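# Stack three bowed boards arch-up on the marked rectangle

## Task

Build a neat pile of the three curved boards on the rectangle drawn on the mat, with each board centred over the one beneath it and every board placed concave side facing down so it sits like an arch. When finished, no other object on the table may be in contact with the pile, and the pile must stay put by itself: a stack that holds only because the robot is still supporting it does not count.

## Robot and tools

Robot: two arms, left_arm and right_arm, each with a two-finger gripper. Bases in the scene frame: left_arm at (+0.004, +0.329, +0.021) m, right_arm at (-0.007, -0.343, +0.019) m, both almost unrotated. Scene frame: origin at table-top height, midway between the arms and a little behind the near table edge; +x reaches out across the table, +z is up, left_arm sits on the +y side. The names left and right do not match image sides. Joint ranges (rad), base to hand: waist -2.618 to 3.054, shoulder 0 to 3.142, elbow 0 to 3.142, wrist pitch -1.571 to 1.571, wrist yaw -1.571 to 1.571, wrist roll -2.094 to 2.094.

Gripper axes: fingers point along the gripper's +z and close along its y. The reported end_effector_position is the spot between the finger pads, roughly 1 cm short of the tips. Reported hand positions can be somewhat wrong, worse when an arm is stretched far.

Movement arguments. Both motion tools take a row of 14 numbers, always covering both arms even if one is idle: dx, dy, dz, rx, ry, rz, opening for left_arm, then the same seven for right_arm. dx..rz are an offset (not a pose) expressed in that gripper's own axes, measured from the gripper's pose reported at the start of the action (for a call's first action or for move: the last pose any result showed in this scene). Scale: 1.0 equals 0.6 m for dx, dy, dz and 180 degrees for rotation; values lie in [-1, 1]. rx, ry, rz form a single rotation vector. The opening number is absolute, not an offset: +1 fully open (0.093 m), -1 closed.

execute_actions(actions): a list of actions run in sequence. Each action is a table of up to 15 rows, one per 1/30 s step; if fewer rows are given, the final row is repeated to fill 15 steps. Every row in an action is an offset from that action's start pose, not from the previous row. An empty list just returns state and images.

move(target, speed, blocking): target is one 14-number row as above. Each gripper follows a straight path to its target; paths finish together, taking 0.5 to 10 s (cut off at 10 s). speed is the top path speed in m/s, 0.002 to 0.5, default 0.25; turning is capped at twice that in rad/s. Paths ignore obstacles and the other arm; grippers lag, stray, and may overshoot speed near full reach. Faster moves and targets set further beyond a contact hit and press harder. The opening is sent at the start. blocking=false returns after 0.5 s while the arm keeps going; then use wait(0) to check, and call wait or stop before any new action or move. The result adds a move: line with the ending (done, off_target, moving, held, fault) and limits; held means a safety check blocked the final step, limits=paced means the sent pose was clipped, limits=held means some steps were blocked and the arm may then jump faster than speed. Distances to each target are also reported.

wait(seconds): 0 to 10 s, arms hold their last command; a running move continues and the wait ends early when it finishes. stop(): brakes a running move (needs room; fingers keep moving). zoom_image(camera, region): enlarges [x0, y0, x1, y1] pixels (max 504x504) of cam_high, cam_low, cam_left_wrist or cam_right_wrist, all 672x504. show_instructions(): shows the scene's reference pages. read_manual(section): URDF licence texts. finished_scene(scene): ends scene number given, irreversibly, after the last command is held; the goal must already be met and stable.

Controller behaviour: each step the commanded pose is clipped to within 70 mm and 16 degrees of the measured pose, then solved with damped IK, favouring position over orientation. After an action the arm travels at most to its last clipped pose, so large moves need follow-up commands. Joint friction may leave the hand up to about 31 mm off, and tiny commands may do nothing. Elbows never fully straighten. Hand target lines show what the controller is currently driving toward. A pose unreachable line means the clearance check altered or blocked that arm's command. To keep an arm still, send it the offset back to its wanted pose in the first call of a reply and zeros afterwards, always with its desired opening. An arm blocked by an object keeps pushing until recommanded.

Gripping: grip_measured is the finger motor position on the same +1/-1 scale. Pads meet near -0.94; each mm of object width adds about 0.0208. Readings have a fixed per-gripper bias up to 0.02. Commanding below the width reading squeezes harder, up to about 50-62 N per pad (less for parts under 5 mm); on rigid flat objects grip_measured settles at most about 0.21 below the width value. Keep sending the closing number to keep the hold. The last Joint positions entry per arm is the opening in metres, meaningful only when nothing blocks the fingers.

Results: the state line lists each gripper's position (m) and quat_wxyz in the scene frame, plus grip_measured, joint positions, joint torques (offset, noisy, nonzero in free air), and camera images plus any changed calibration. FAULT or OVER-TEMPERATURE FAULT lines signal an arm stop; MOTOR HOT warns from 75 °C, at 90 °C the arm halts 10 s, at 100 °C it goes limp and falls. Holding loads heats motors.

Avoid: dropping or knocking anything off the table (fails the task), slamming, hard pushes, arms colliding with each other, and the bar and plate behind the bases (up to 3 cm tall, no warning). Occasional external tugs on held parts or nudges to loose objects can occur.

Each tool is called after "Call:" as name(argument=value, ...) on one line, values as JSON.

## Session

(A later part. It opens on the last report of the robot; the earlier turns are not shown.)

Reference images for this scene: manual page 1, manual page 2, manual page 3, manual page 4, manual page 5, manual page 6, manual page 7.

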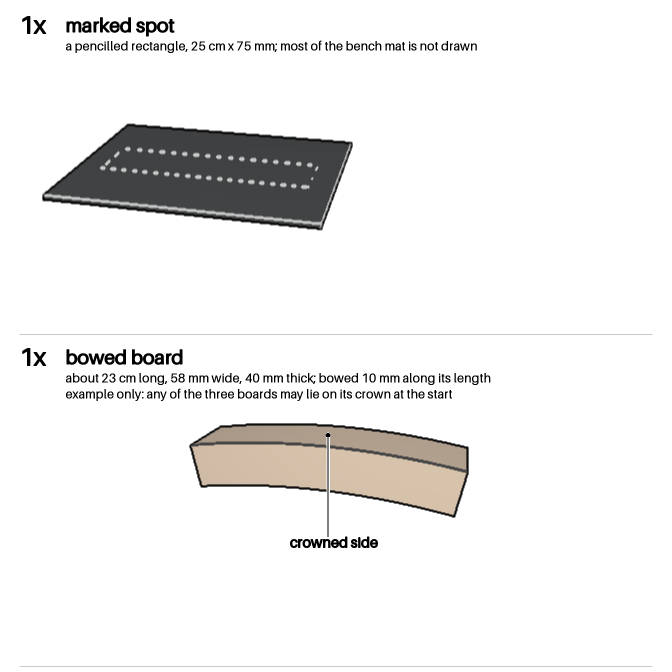

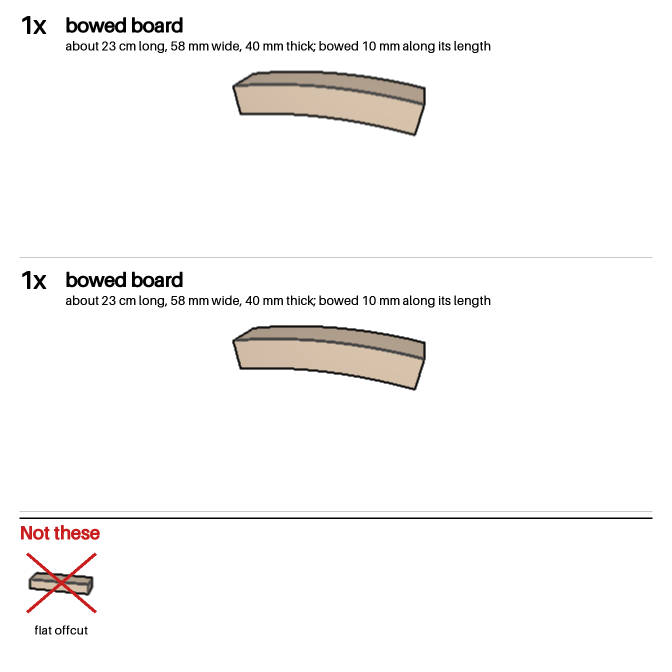

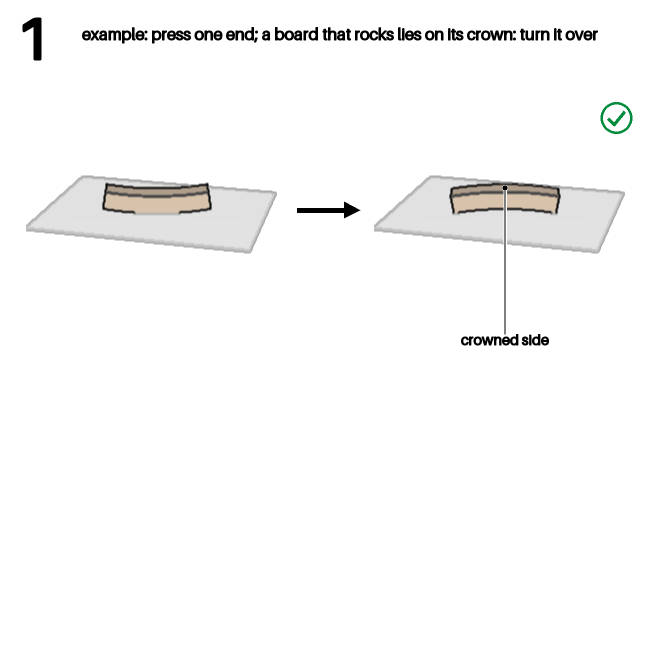

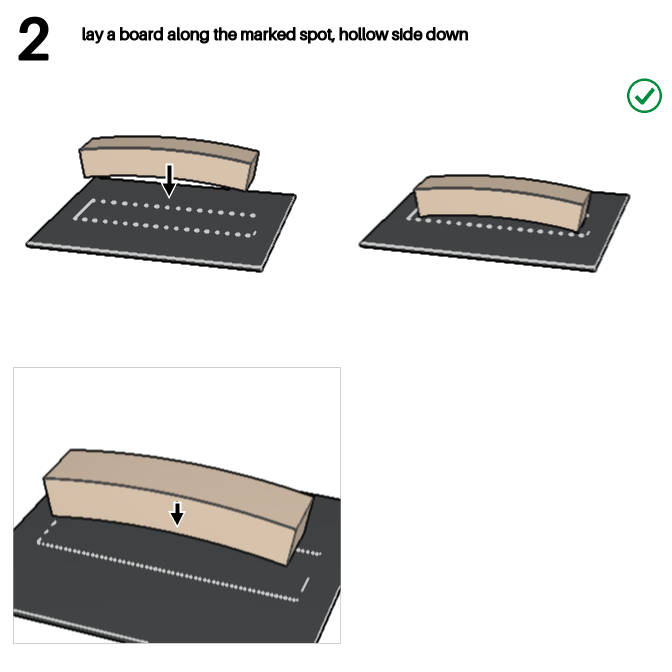

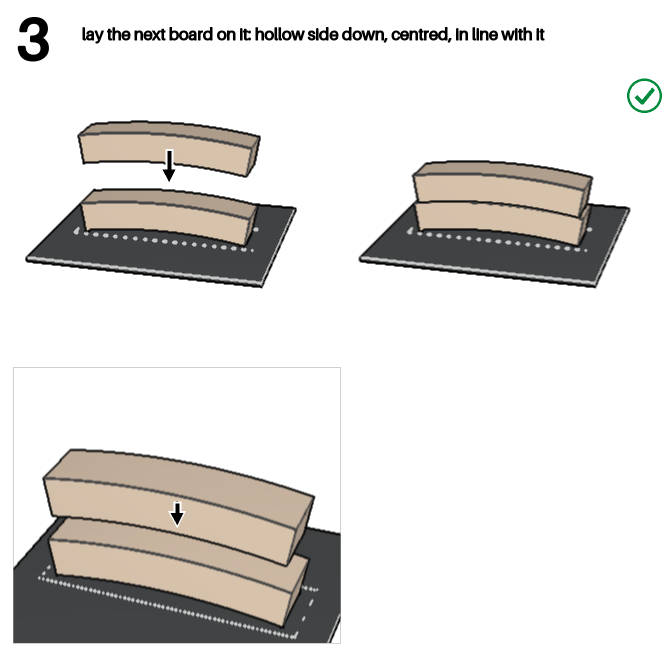

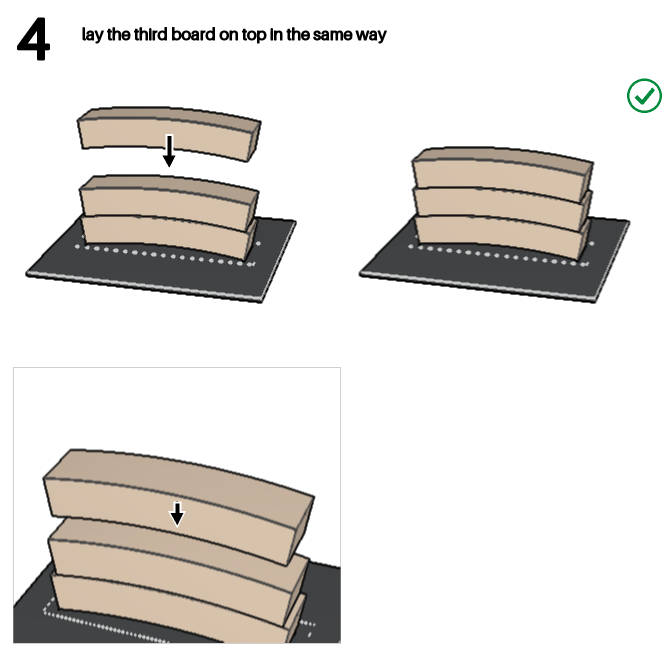

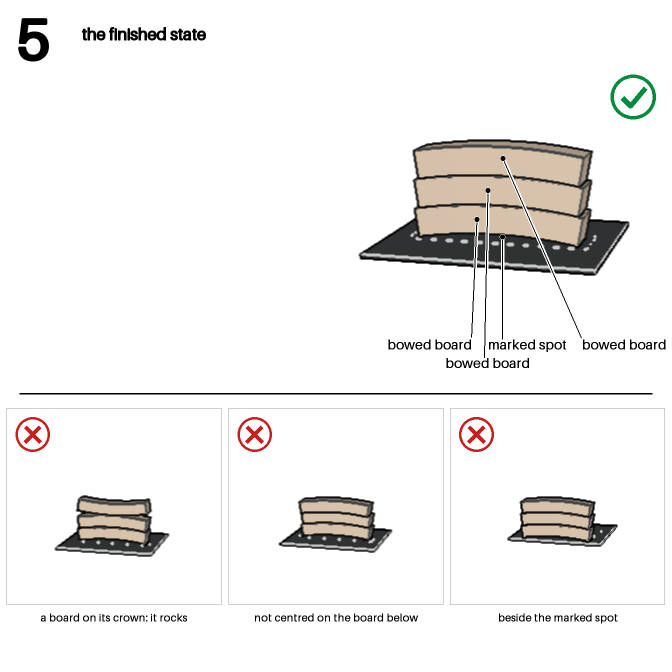

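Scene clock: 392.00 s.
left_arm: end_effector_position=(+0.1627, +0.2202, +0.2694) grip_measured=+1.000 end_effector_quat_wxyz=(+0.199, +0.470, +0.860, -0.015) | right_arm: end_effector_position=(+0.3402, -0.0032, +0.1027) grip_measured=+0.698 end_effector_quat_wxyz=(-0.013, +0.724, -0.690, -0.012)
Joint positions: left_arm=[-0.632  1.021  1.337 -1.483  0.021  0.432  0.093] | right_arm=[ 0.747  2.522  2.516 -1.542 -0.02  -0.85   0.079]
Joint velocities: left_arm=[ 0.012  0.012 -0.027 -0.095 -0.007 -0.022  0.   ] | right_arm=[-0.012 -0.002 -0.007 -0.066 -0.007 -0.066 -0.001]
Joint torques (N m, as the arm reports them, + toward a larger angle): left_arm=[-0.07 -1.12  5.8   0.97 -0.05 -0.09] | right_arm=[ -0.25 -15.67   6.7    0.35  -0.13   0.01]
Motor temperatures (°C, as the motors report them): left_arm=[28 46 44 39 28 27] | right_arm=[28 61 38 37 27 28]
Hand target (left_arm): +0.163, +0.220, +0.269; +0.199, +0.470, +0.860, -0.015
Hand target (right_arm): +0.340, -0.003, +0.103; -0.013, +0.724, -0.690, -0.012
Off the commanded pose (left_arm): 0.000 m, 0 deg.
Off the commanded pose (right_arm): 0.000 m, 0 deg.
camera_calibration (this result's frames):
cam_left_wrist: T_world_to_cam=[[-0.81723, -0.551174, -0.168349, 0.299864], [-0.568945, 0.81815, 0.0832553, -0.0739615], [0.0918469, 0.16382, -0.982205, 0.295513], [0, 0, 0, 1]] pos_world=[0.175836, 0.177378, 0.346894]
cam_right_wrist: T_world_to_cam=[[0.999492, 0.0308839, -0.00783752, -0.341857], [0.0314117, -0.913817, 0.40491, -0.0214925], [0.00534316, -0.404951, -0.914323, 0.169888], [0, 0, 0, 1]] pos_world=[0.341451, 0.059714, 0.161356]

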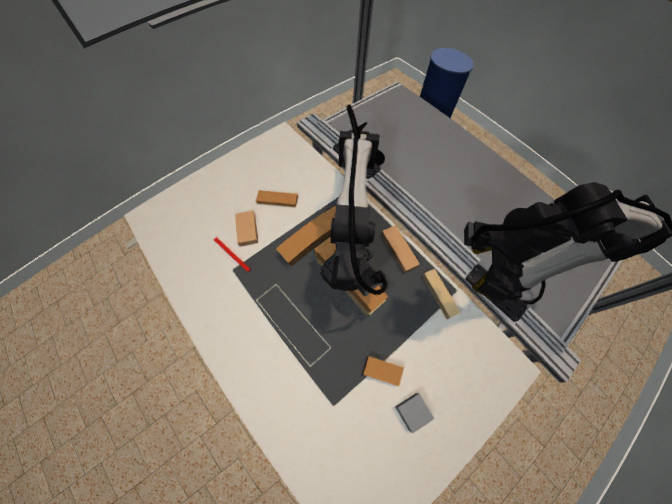

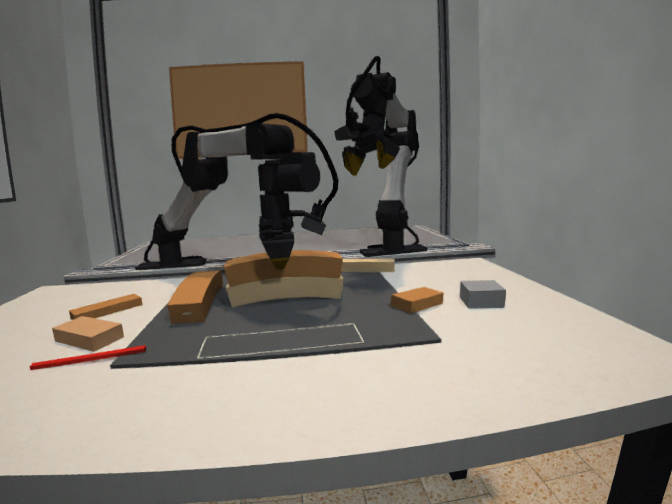

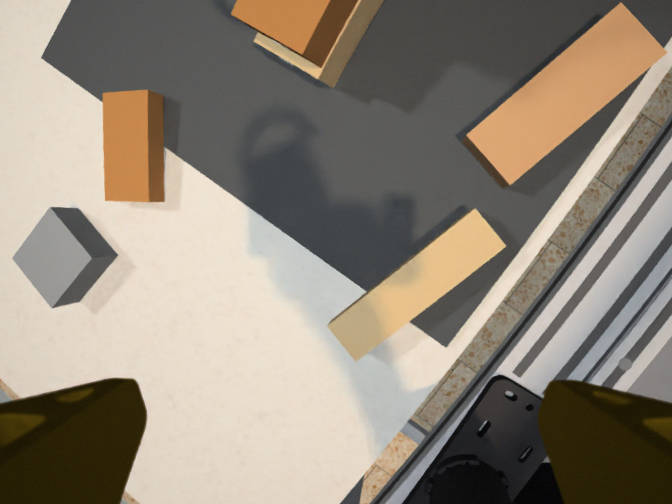

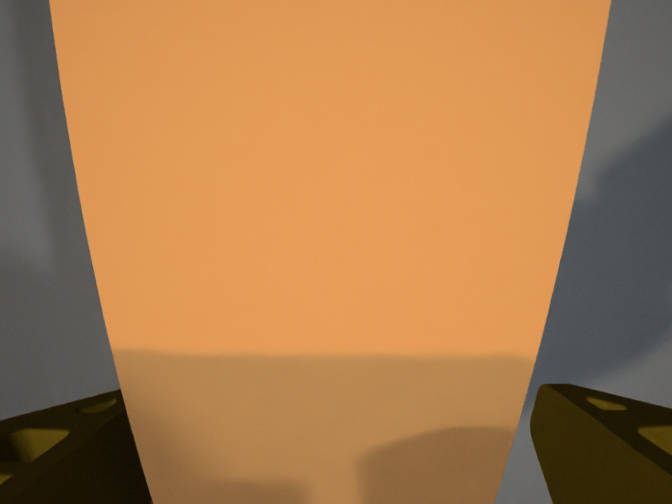

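Call:
execute_actions(actions=[[[0,0,0,0,0,0,1,0.03,0,-0.08,0,0,0,1]]])

Call:
move(target=[0,0,0,0,0,0,1,0.282,0.052,0.02,0,0,0.498,1])

Scene clock: 396.40 s.
left_arm: end_effector_position=(+0.1627, +0.2202, +0.2694) grip_measured=+1.000 end_effector_quat_wxyz=(+0.199, +0.470, +0.860, -0.015) | right_arm: end_effector_position=(+0.3447, -0.0174, +0.1648) grip_measured=+0.983 end_effector_quat_wxyz=(-0.071, +0.721, -0.690, -0.008)
Joint positions: left_arm=[-0.632  1.021  1.337 -1.483  0.021  0.432  0.093] | right_arm=[ 0.72   2.373  2.49  -1.55  -0.02  -0.873  0.092]
Joint velocities: left_arm=[ 0.017 -0.012 -0.002 -0.037 -0.037  0.007  0.   ] | right_arm=[-0.022  0.007  0.002 -0.007 -0.007  0.022  0.   ]
Joint torques (N m, as the arm reports them, + toward a larger angle): left_arm=[ 0.04 -1.07  5.76  1.01 -0.02 -0.1 ] | right_arm=[ -0.61 -13.29   5.19   0.39  -0.09  -0.06]
Motor temperatures (°C, as the motors report them): left_arm=[28 46 44 39 28 27] | right_arm=[28 62 38 37 27 28]
Hand target (left_arm): +0.163, +0.220, +0.269; +0.199, +0.470, +0.860, -0.015
Hand target (right_arm): +0.341, -0.023, +0.150; -0.044, +0.723, -0.690, -0.010
Off the commanded pose (left_arm): 0.000 m, 0 deg.
Off the commanded pose (right_arm): 0.016 m, 7 deg.
joint sent to its limit (right arm) — the command would take joint 4 (wrist pitch) past its lower limit, so that joint was sent only as far as its limit.
camera_calibration (this result's frames):
cam_left_wrist: T_world_to_cam=[[-0.81723, -0.551174, -0.168349, 0.299864], [-0.568945, 0.81815, 0.0832553, -0.0739615], [0.0918469, 0.16382, -0.982205, 0.295513], [0, 0, 0, 1]] pos_world=[0.175836, 0.177378, 0.346894]
cam_right_wrist: T_world_to_cam=[[0.996556, 0.0228731, 0.0797013, -0.358972], [-0.00505302, -0.942662, 0.333711, -0.0359238], [0.0827643, -0.332965, -0.9393, 0.199604], [0, 0, 0, 1]] pos_world=[0.341034, 0.0408079, 0.228087]

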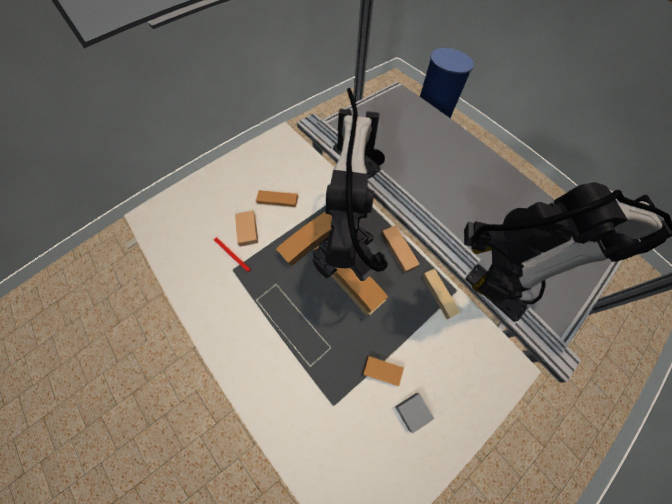

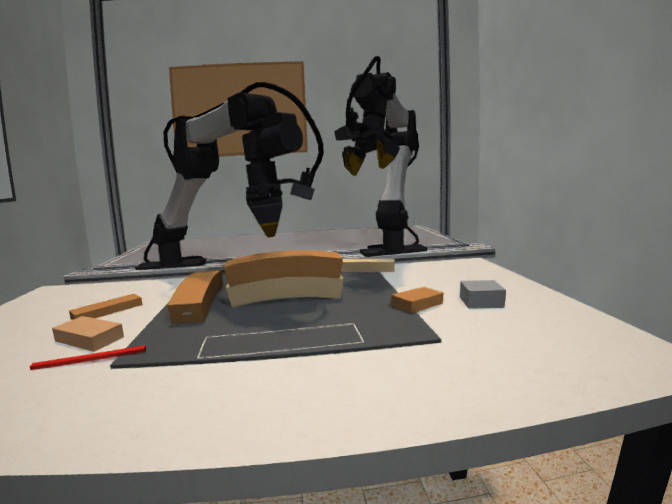

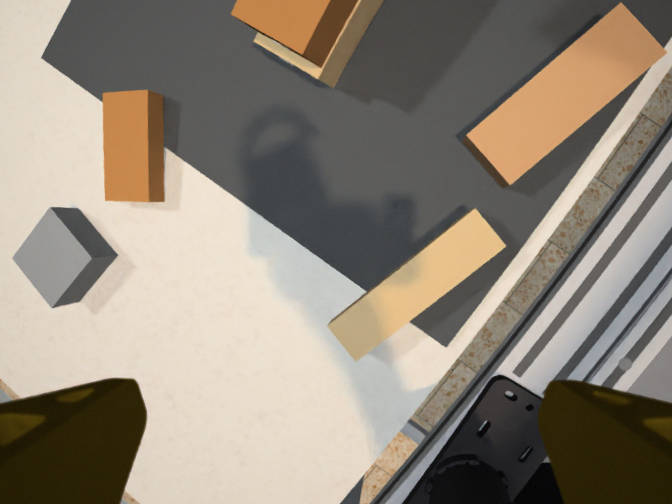

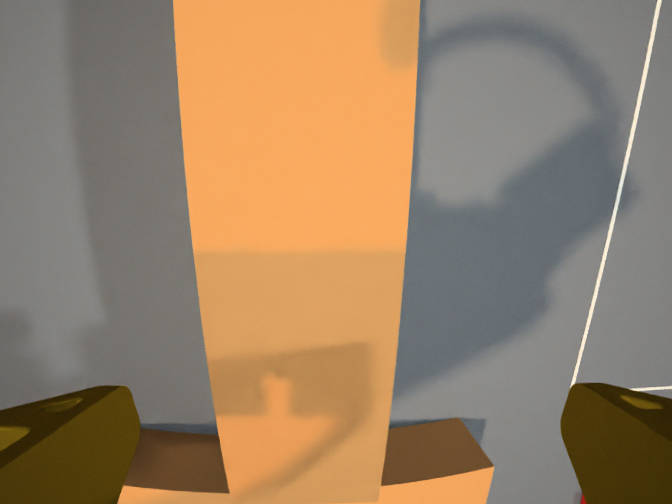

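Scene clock: 400.03 s.
left_arm: end_effector_position=(+0.1627, +0.2202, +0.2694) grip_measured=+1.000 end_effector_quat_wxyz=(+0.199, +0.470, +0.860, -0.015) | right_arm: end_effector_position=(+0.3291, -0.1843, +0.1358) grip_measured=+0.983 end_effector_quat_wxyz=(+0.048, -0.033, +0.997, +0.047)
Joint positions: left_arm=[-0.632  1.021  1.337 -1.483  0.021  0.432  0.093] | right_arm=[ 0.4    1.837  1.554 -1.163 -0.045  0.358  0.092]
Joint velocities: left_arm=[-0.007 -0.002 -0.017 -0.007  0.007 -0.095  0.   ] | right_arm=[ 0.017  0.017  0.002  0.007  0.037  0.037 -0.001]
Joint torques (N m, as the arm reports them, + toward a larger angle): left_arm=[-0.06 -1.    5.65  1.03 -0.02 -0.11] | right_arm=[ -0.84 -11.49   5.36   0.61  -0.19   0.11]
Motor temperatures (°C, as the motors report them): left_arm=[28 46 44 39 28 27] | right_arm=[28 62 38 37 27 28]
Hand target (left_arm): +0.163, +0.220, +0.269; +0.199, +0.470, +0.860, -0.015
Hand target (right_arm): +0.326, -0.186, +0.134; +0.047, -0.025, +0.997, +0.053
Off the commanded pose (left_arm): 0.000 m, 0 deg.
Off the commanded pose (right_arm): 0.007 m, 1 deg.
move: done
camera_calibration (this result's frames):
cam_left_wrist: T_world_to_cam=[[-0.81723, -0.551174, -0.168349, 0.299864], [-0.568945, 0.81815, 0.0832553, -0.0739615], [0.0918469, 0.16382, -0.982205, 0.295513], [0, 0, 0, 1]] pos_world=[0.175836, 0.177378, 0.346894]
cam_right_wrist: T_world_to_cam=[[0.0539422, -0.993341, -0.101804, -0.189719], [-0.934718, -0.0860967, 0.344805, 0.278639], [-0.351274, 0.0765587, -0.933137, 0.335558], [0, 0, 0, 1]] pos_world=[0.388555, -0.190155, 0.197731]

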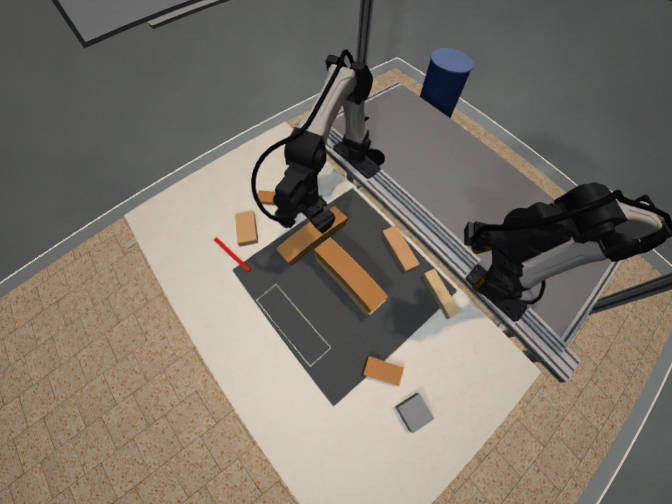

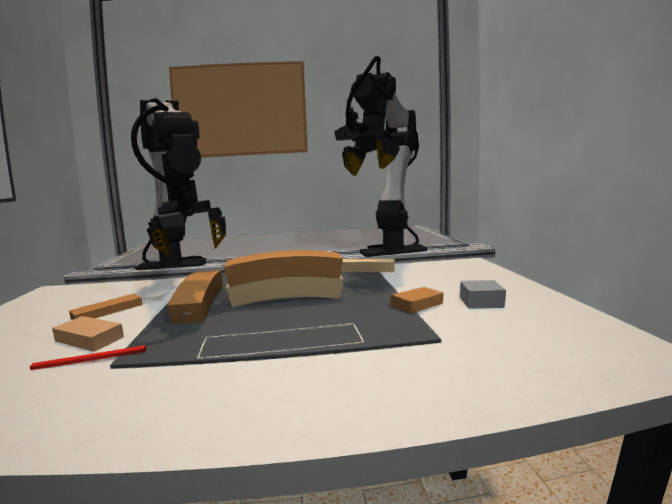

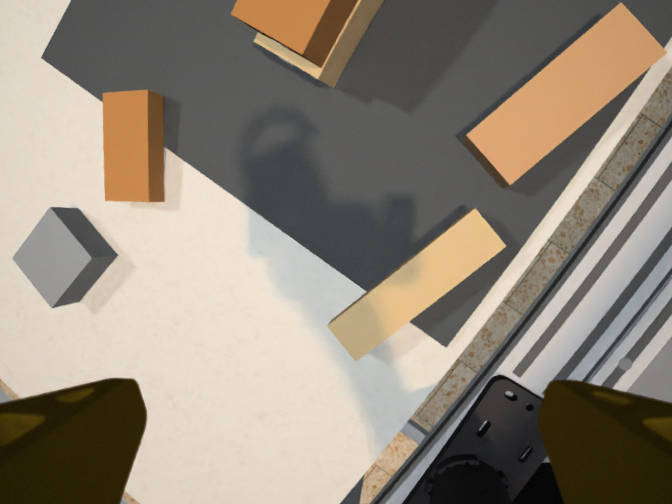

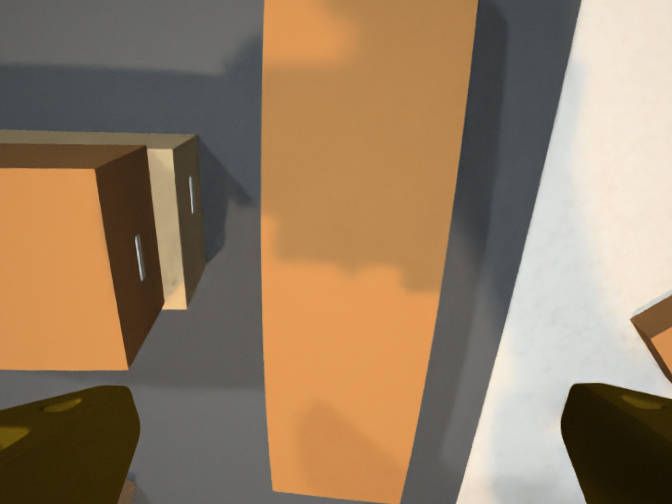

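Call:
move(target=[0,0,0,0,0,0,1,0.045,-0.018,0.07,0.029,0.031,0,1], speed=0.12)

Scene clock: 404.63 s.
left_arm: end_effector_position=(+0.1627, +0.2202, +0.2694) grip_measured=+1.000 end_effector_quat_wxyz=(+0.199, +0.470, +0.860, -0.015) | right_arm: end_effector_position=(+0.3108, -0.1931, +0.1047) grip_measured=+0.983 end_effector_quat_wxyz=(+0.015, -0.031, +0.999, +0.011)
Joint positions: left_arm=[-0.632  1.021  1.337 -1.483  0.021  0.432  0.093] | right_arm=[ 0.418  1.853  1.457 -1.139 -0.003  0.377  0.092]
Joint velocities: left_arm=[-0.002  0.007  0.012 -0.022 -0.022  0.066  0.   ] | right_arm=[-0.002  0.002 -0.017  0.007 -0.007 -0.007 -0.   ]
Joint torques (N m, as the arm reports them, + toward a larger angle): left_arm=[ 0.05 -1.02  5.69  0.98  0.   -0.13] | right_arm=[ 0.52 -8.2   5.16  0.52  0.04  0.1 ]
Motor temperatures (°C, as the motors report them): left_arm=[28 45 44 39 28 27] | right_arm=[28 61 38 37 27 28]
Hand target (left_arm): +0.163, +0.220, +0.269; +0.199, +0.470, +0.860, -0.015
Hand target (right_arm): +0.306, -0.193, +0.091; +0.001, -0.033, +0.999, -0.000
Off the commanded pose (left_arm): 0.000 m, 0 deg.
Off the commanded pose (right_arm): 0.015 m, 2 deg.
move: off_target (right_arm)
camera_calibration (this result's frames):
cam_left_wrist: T_world_to_cam=[[-0.81723, -0.551174, -0.168349, 0.299864], [-0.568945, 0.81815, 0.0832553, -0.0739615], [0.0918469, 0.16382, -0.982205, 0.295513], [0, 0, 0, 1]] pos_world=[0.175836, 0.177378, 0.346894]
cam_right_wrist: T_world_to_cam=[[0.045711, -0.998442, -0.0320129, -0.206333], [-0.910904, -0.0548157, 0.408962, 0.263465], [-0.41008, 0.0104666, -0.91199, 0.304073], [0, 0, 0, 1]] pos_world=[0.374117, -0.194752, 0.162958]

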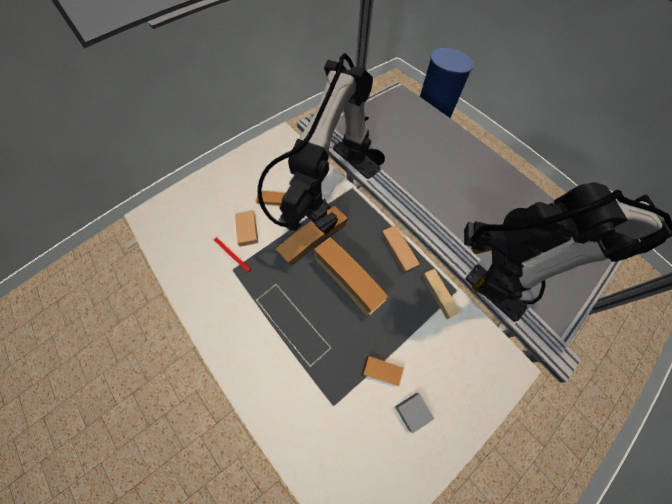

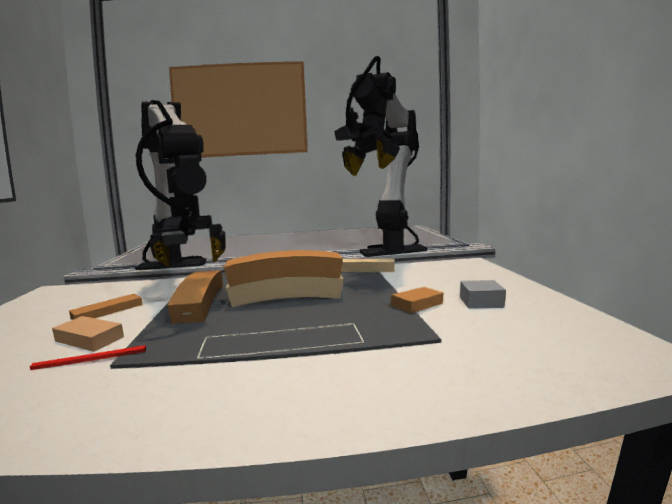

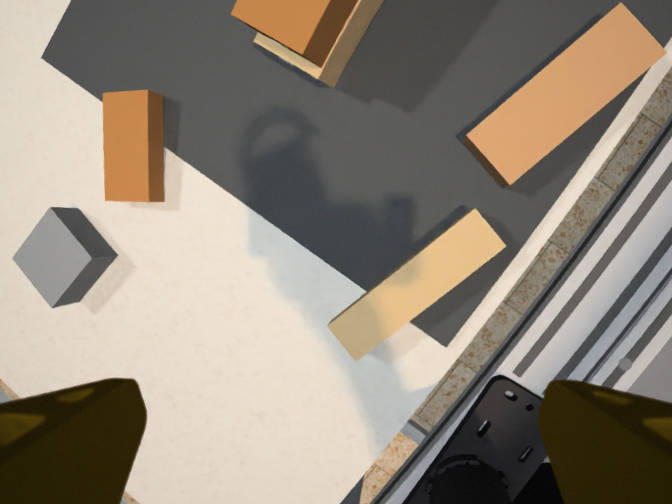

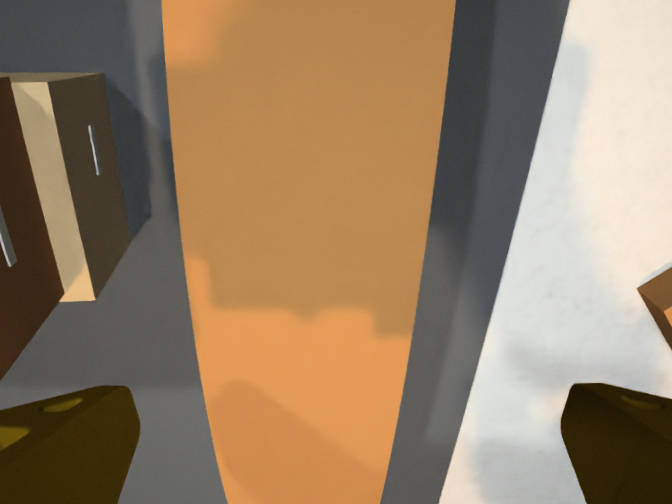

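Call:
move(target=[0,0,0,0,0,0,1,0.008,0.014,0.135,0.007,0.01,0,0.8], speed=0.07)

Scene clock: 407.77 s.
left_arm: end_effector_position=(+0.1627, +0.2202, +0.2694) grip_measured=+1.000 end_effector_quat_wxyz=(+0.199, +0.470, +0.860, -0.015) | right_arm: end_effector_position=(+0.3118, -0.1849, +0.0377) grip_measured=+0.802 end_effector_quat_wxyz=(+0.009, -0.029, +1.000, +0.007)
Joint positions: left_arm=[-0.632  1.021  1.337 -1.483  0.021  0.432  0.093] | right_arm=[ 0.439  1.951  1.314 -0.912 -0.     0.402  0.084]
Joint velocities: left_arm=[-0.017  0.002  0.002  0.007  0.022 -0.007  0.   ] | right_arm=[-0.017 -0.017 -0.007  0.007  0.007 -0.022  0.   ]
Joint torques (N m, as the arm reports them, + toward a larger angle): left_arm=[ 0.03 -1.05  5.62  1.05 -0.04 -0.07] | right_arm=[ 0.47 -8.55  4.92  0.58  0.08  0.06]
Motor temperatures (°C, as the motors report them): left_arm=[28 45 44 39 28 27] | right_arm=[28 60 37 37 27 28]
Hand target (left_arm): +0.163, +0.220, +0.269; +0.199, +0.470, +0.860, -0.015
Hand target (right_arm): +0.307, -0.184, +0.024; -0.000, -0.031, +1.000, +0.000
Off the commanded pose (left_arm): 0.000 m, 0 deg.
Off the commanded pose (right_arm): 0.015 m, 1 deg.
move: off_target (right_arm)
camera_calibration (this result's frames):
cam_left_wrist: T_world_to_cam=[[-0.81723, -0.551174, -0.168349, 0.299864], [-0.568945, 0.81815, 0.0832553, -0.0739615], [0.0918469, 0.16382, -0.982205, 0.295513], [0, 0, 0, 1]] pos_world=[0.175836, 0.177378, 0.346894]
cam_right_wrist: T_world_to_cam=[[0.0411705, -0.998873, -0.0236211, -0.199341], [-0.906025, -0.0472892, 0.420574, 0.291609], [-0.421217, 0.00408607, -0.906951, 0.24541], [0, 0, 0, 1]] pos_world=[0.375783, -0.186329, 0.0952223]

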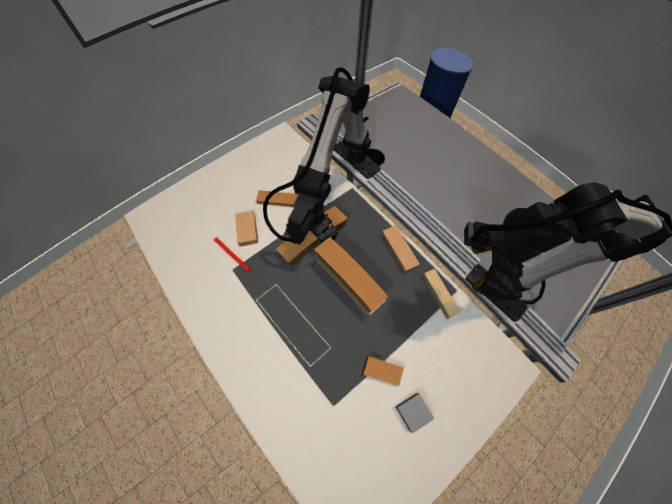

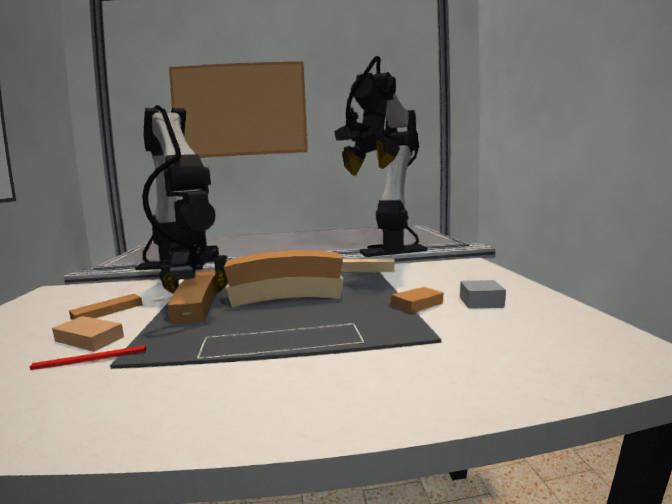

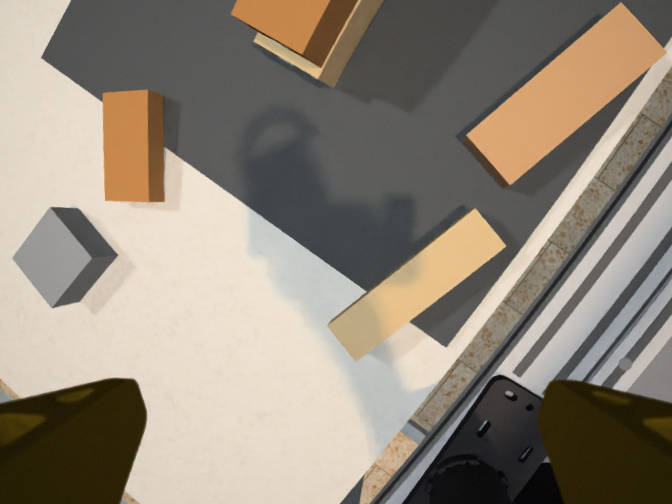

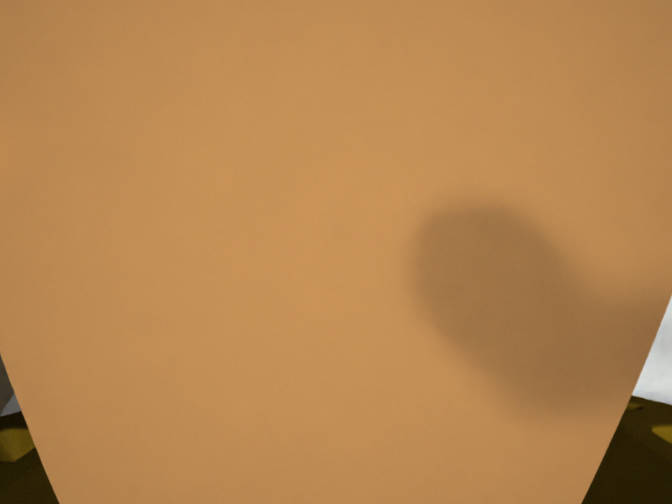

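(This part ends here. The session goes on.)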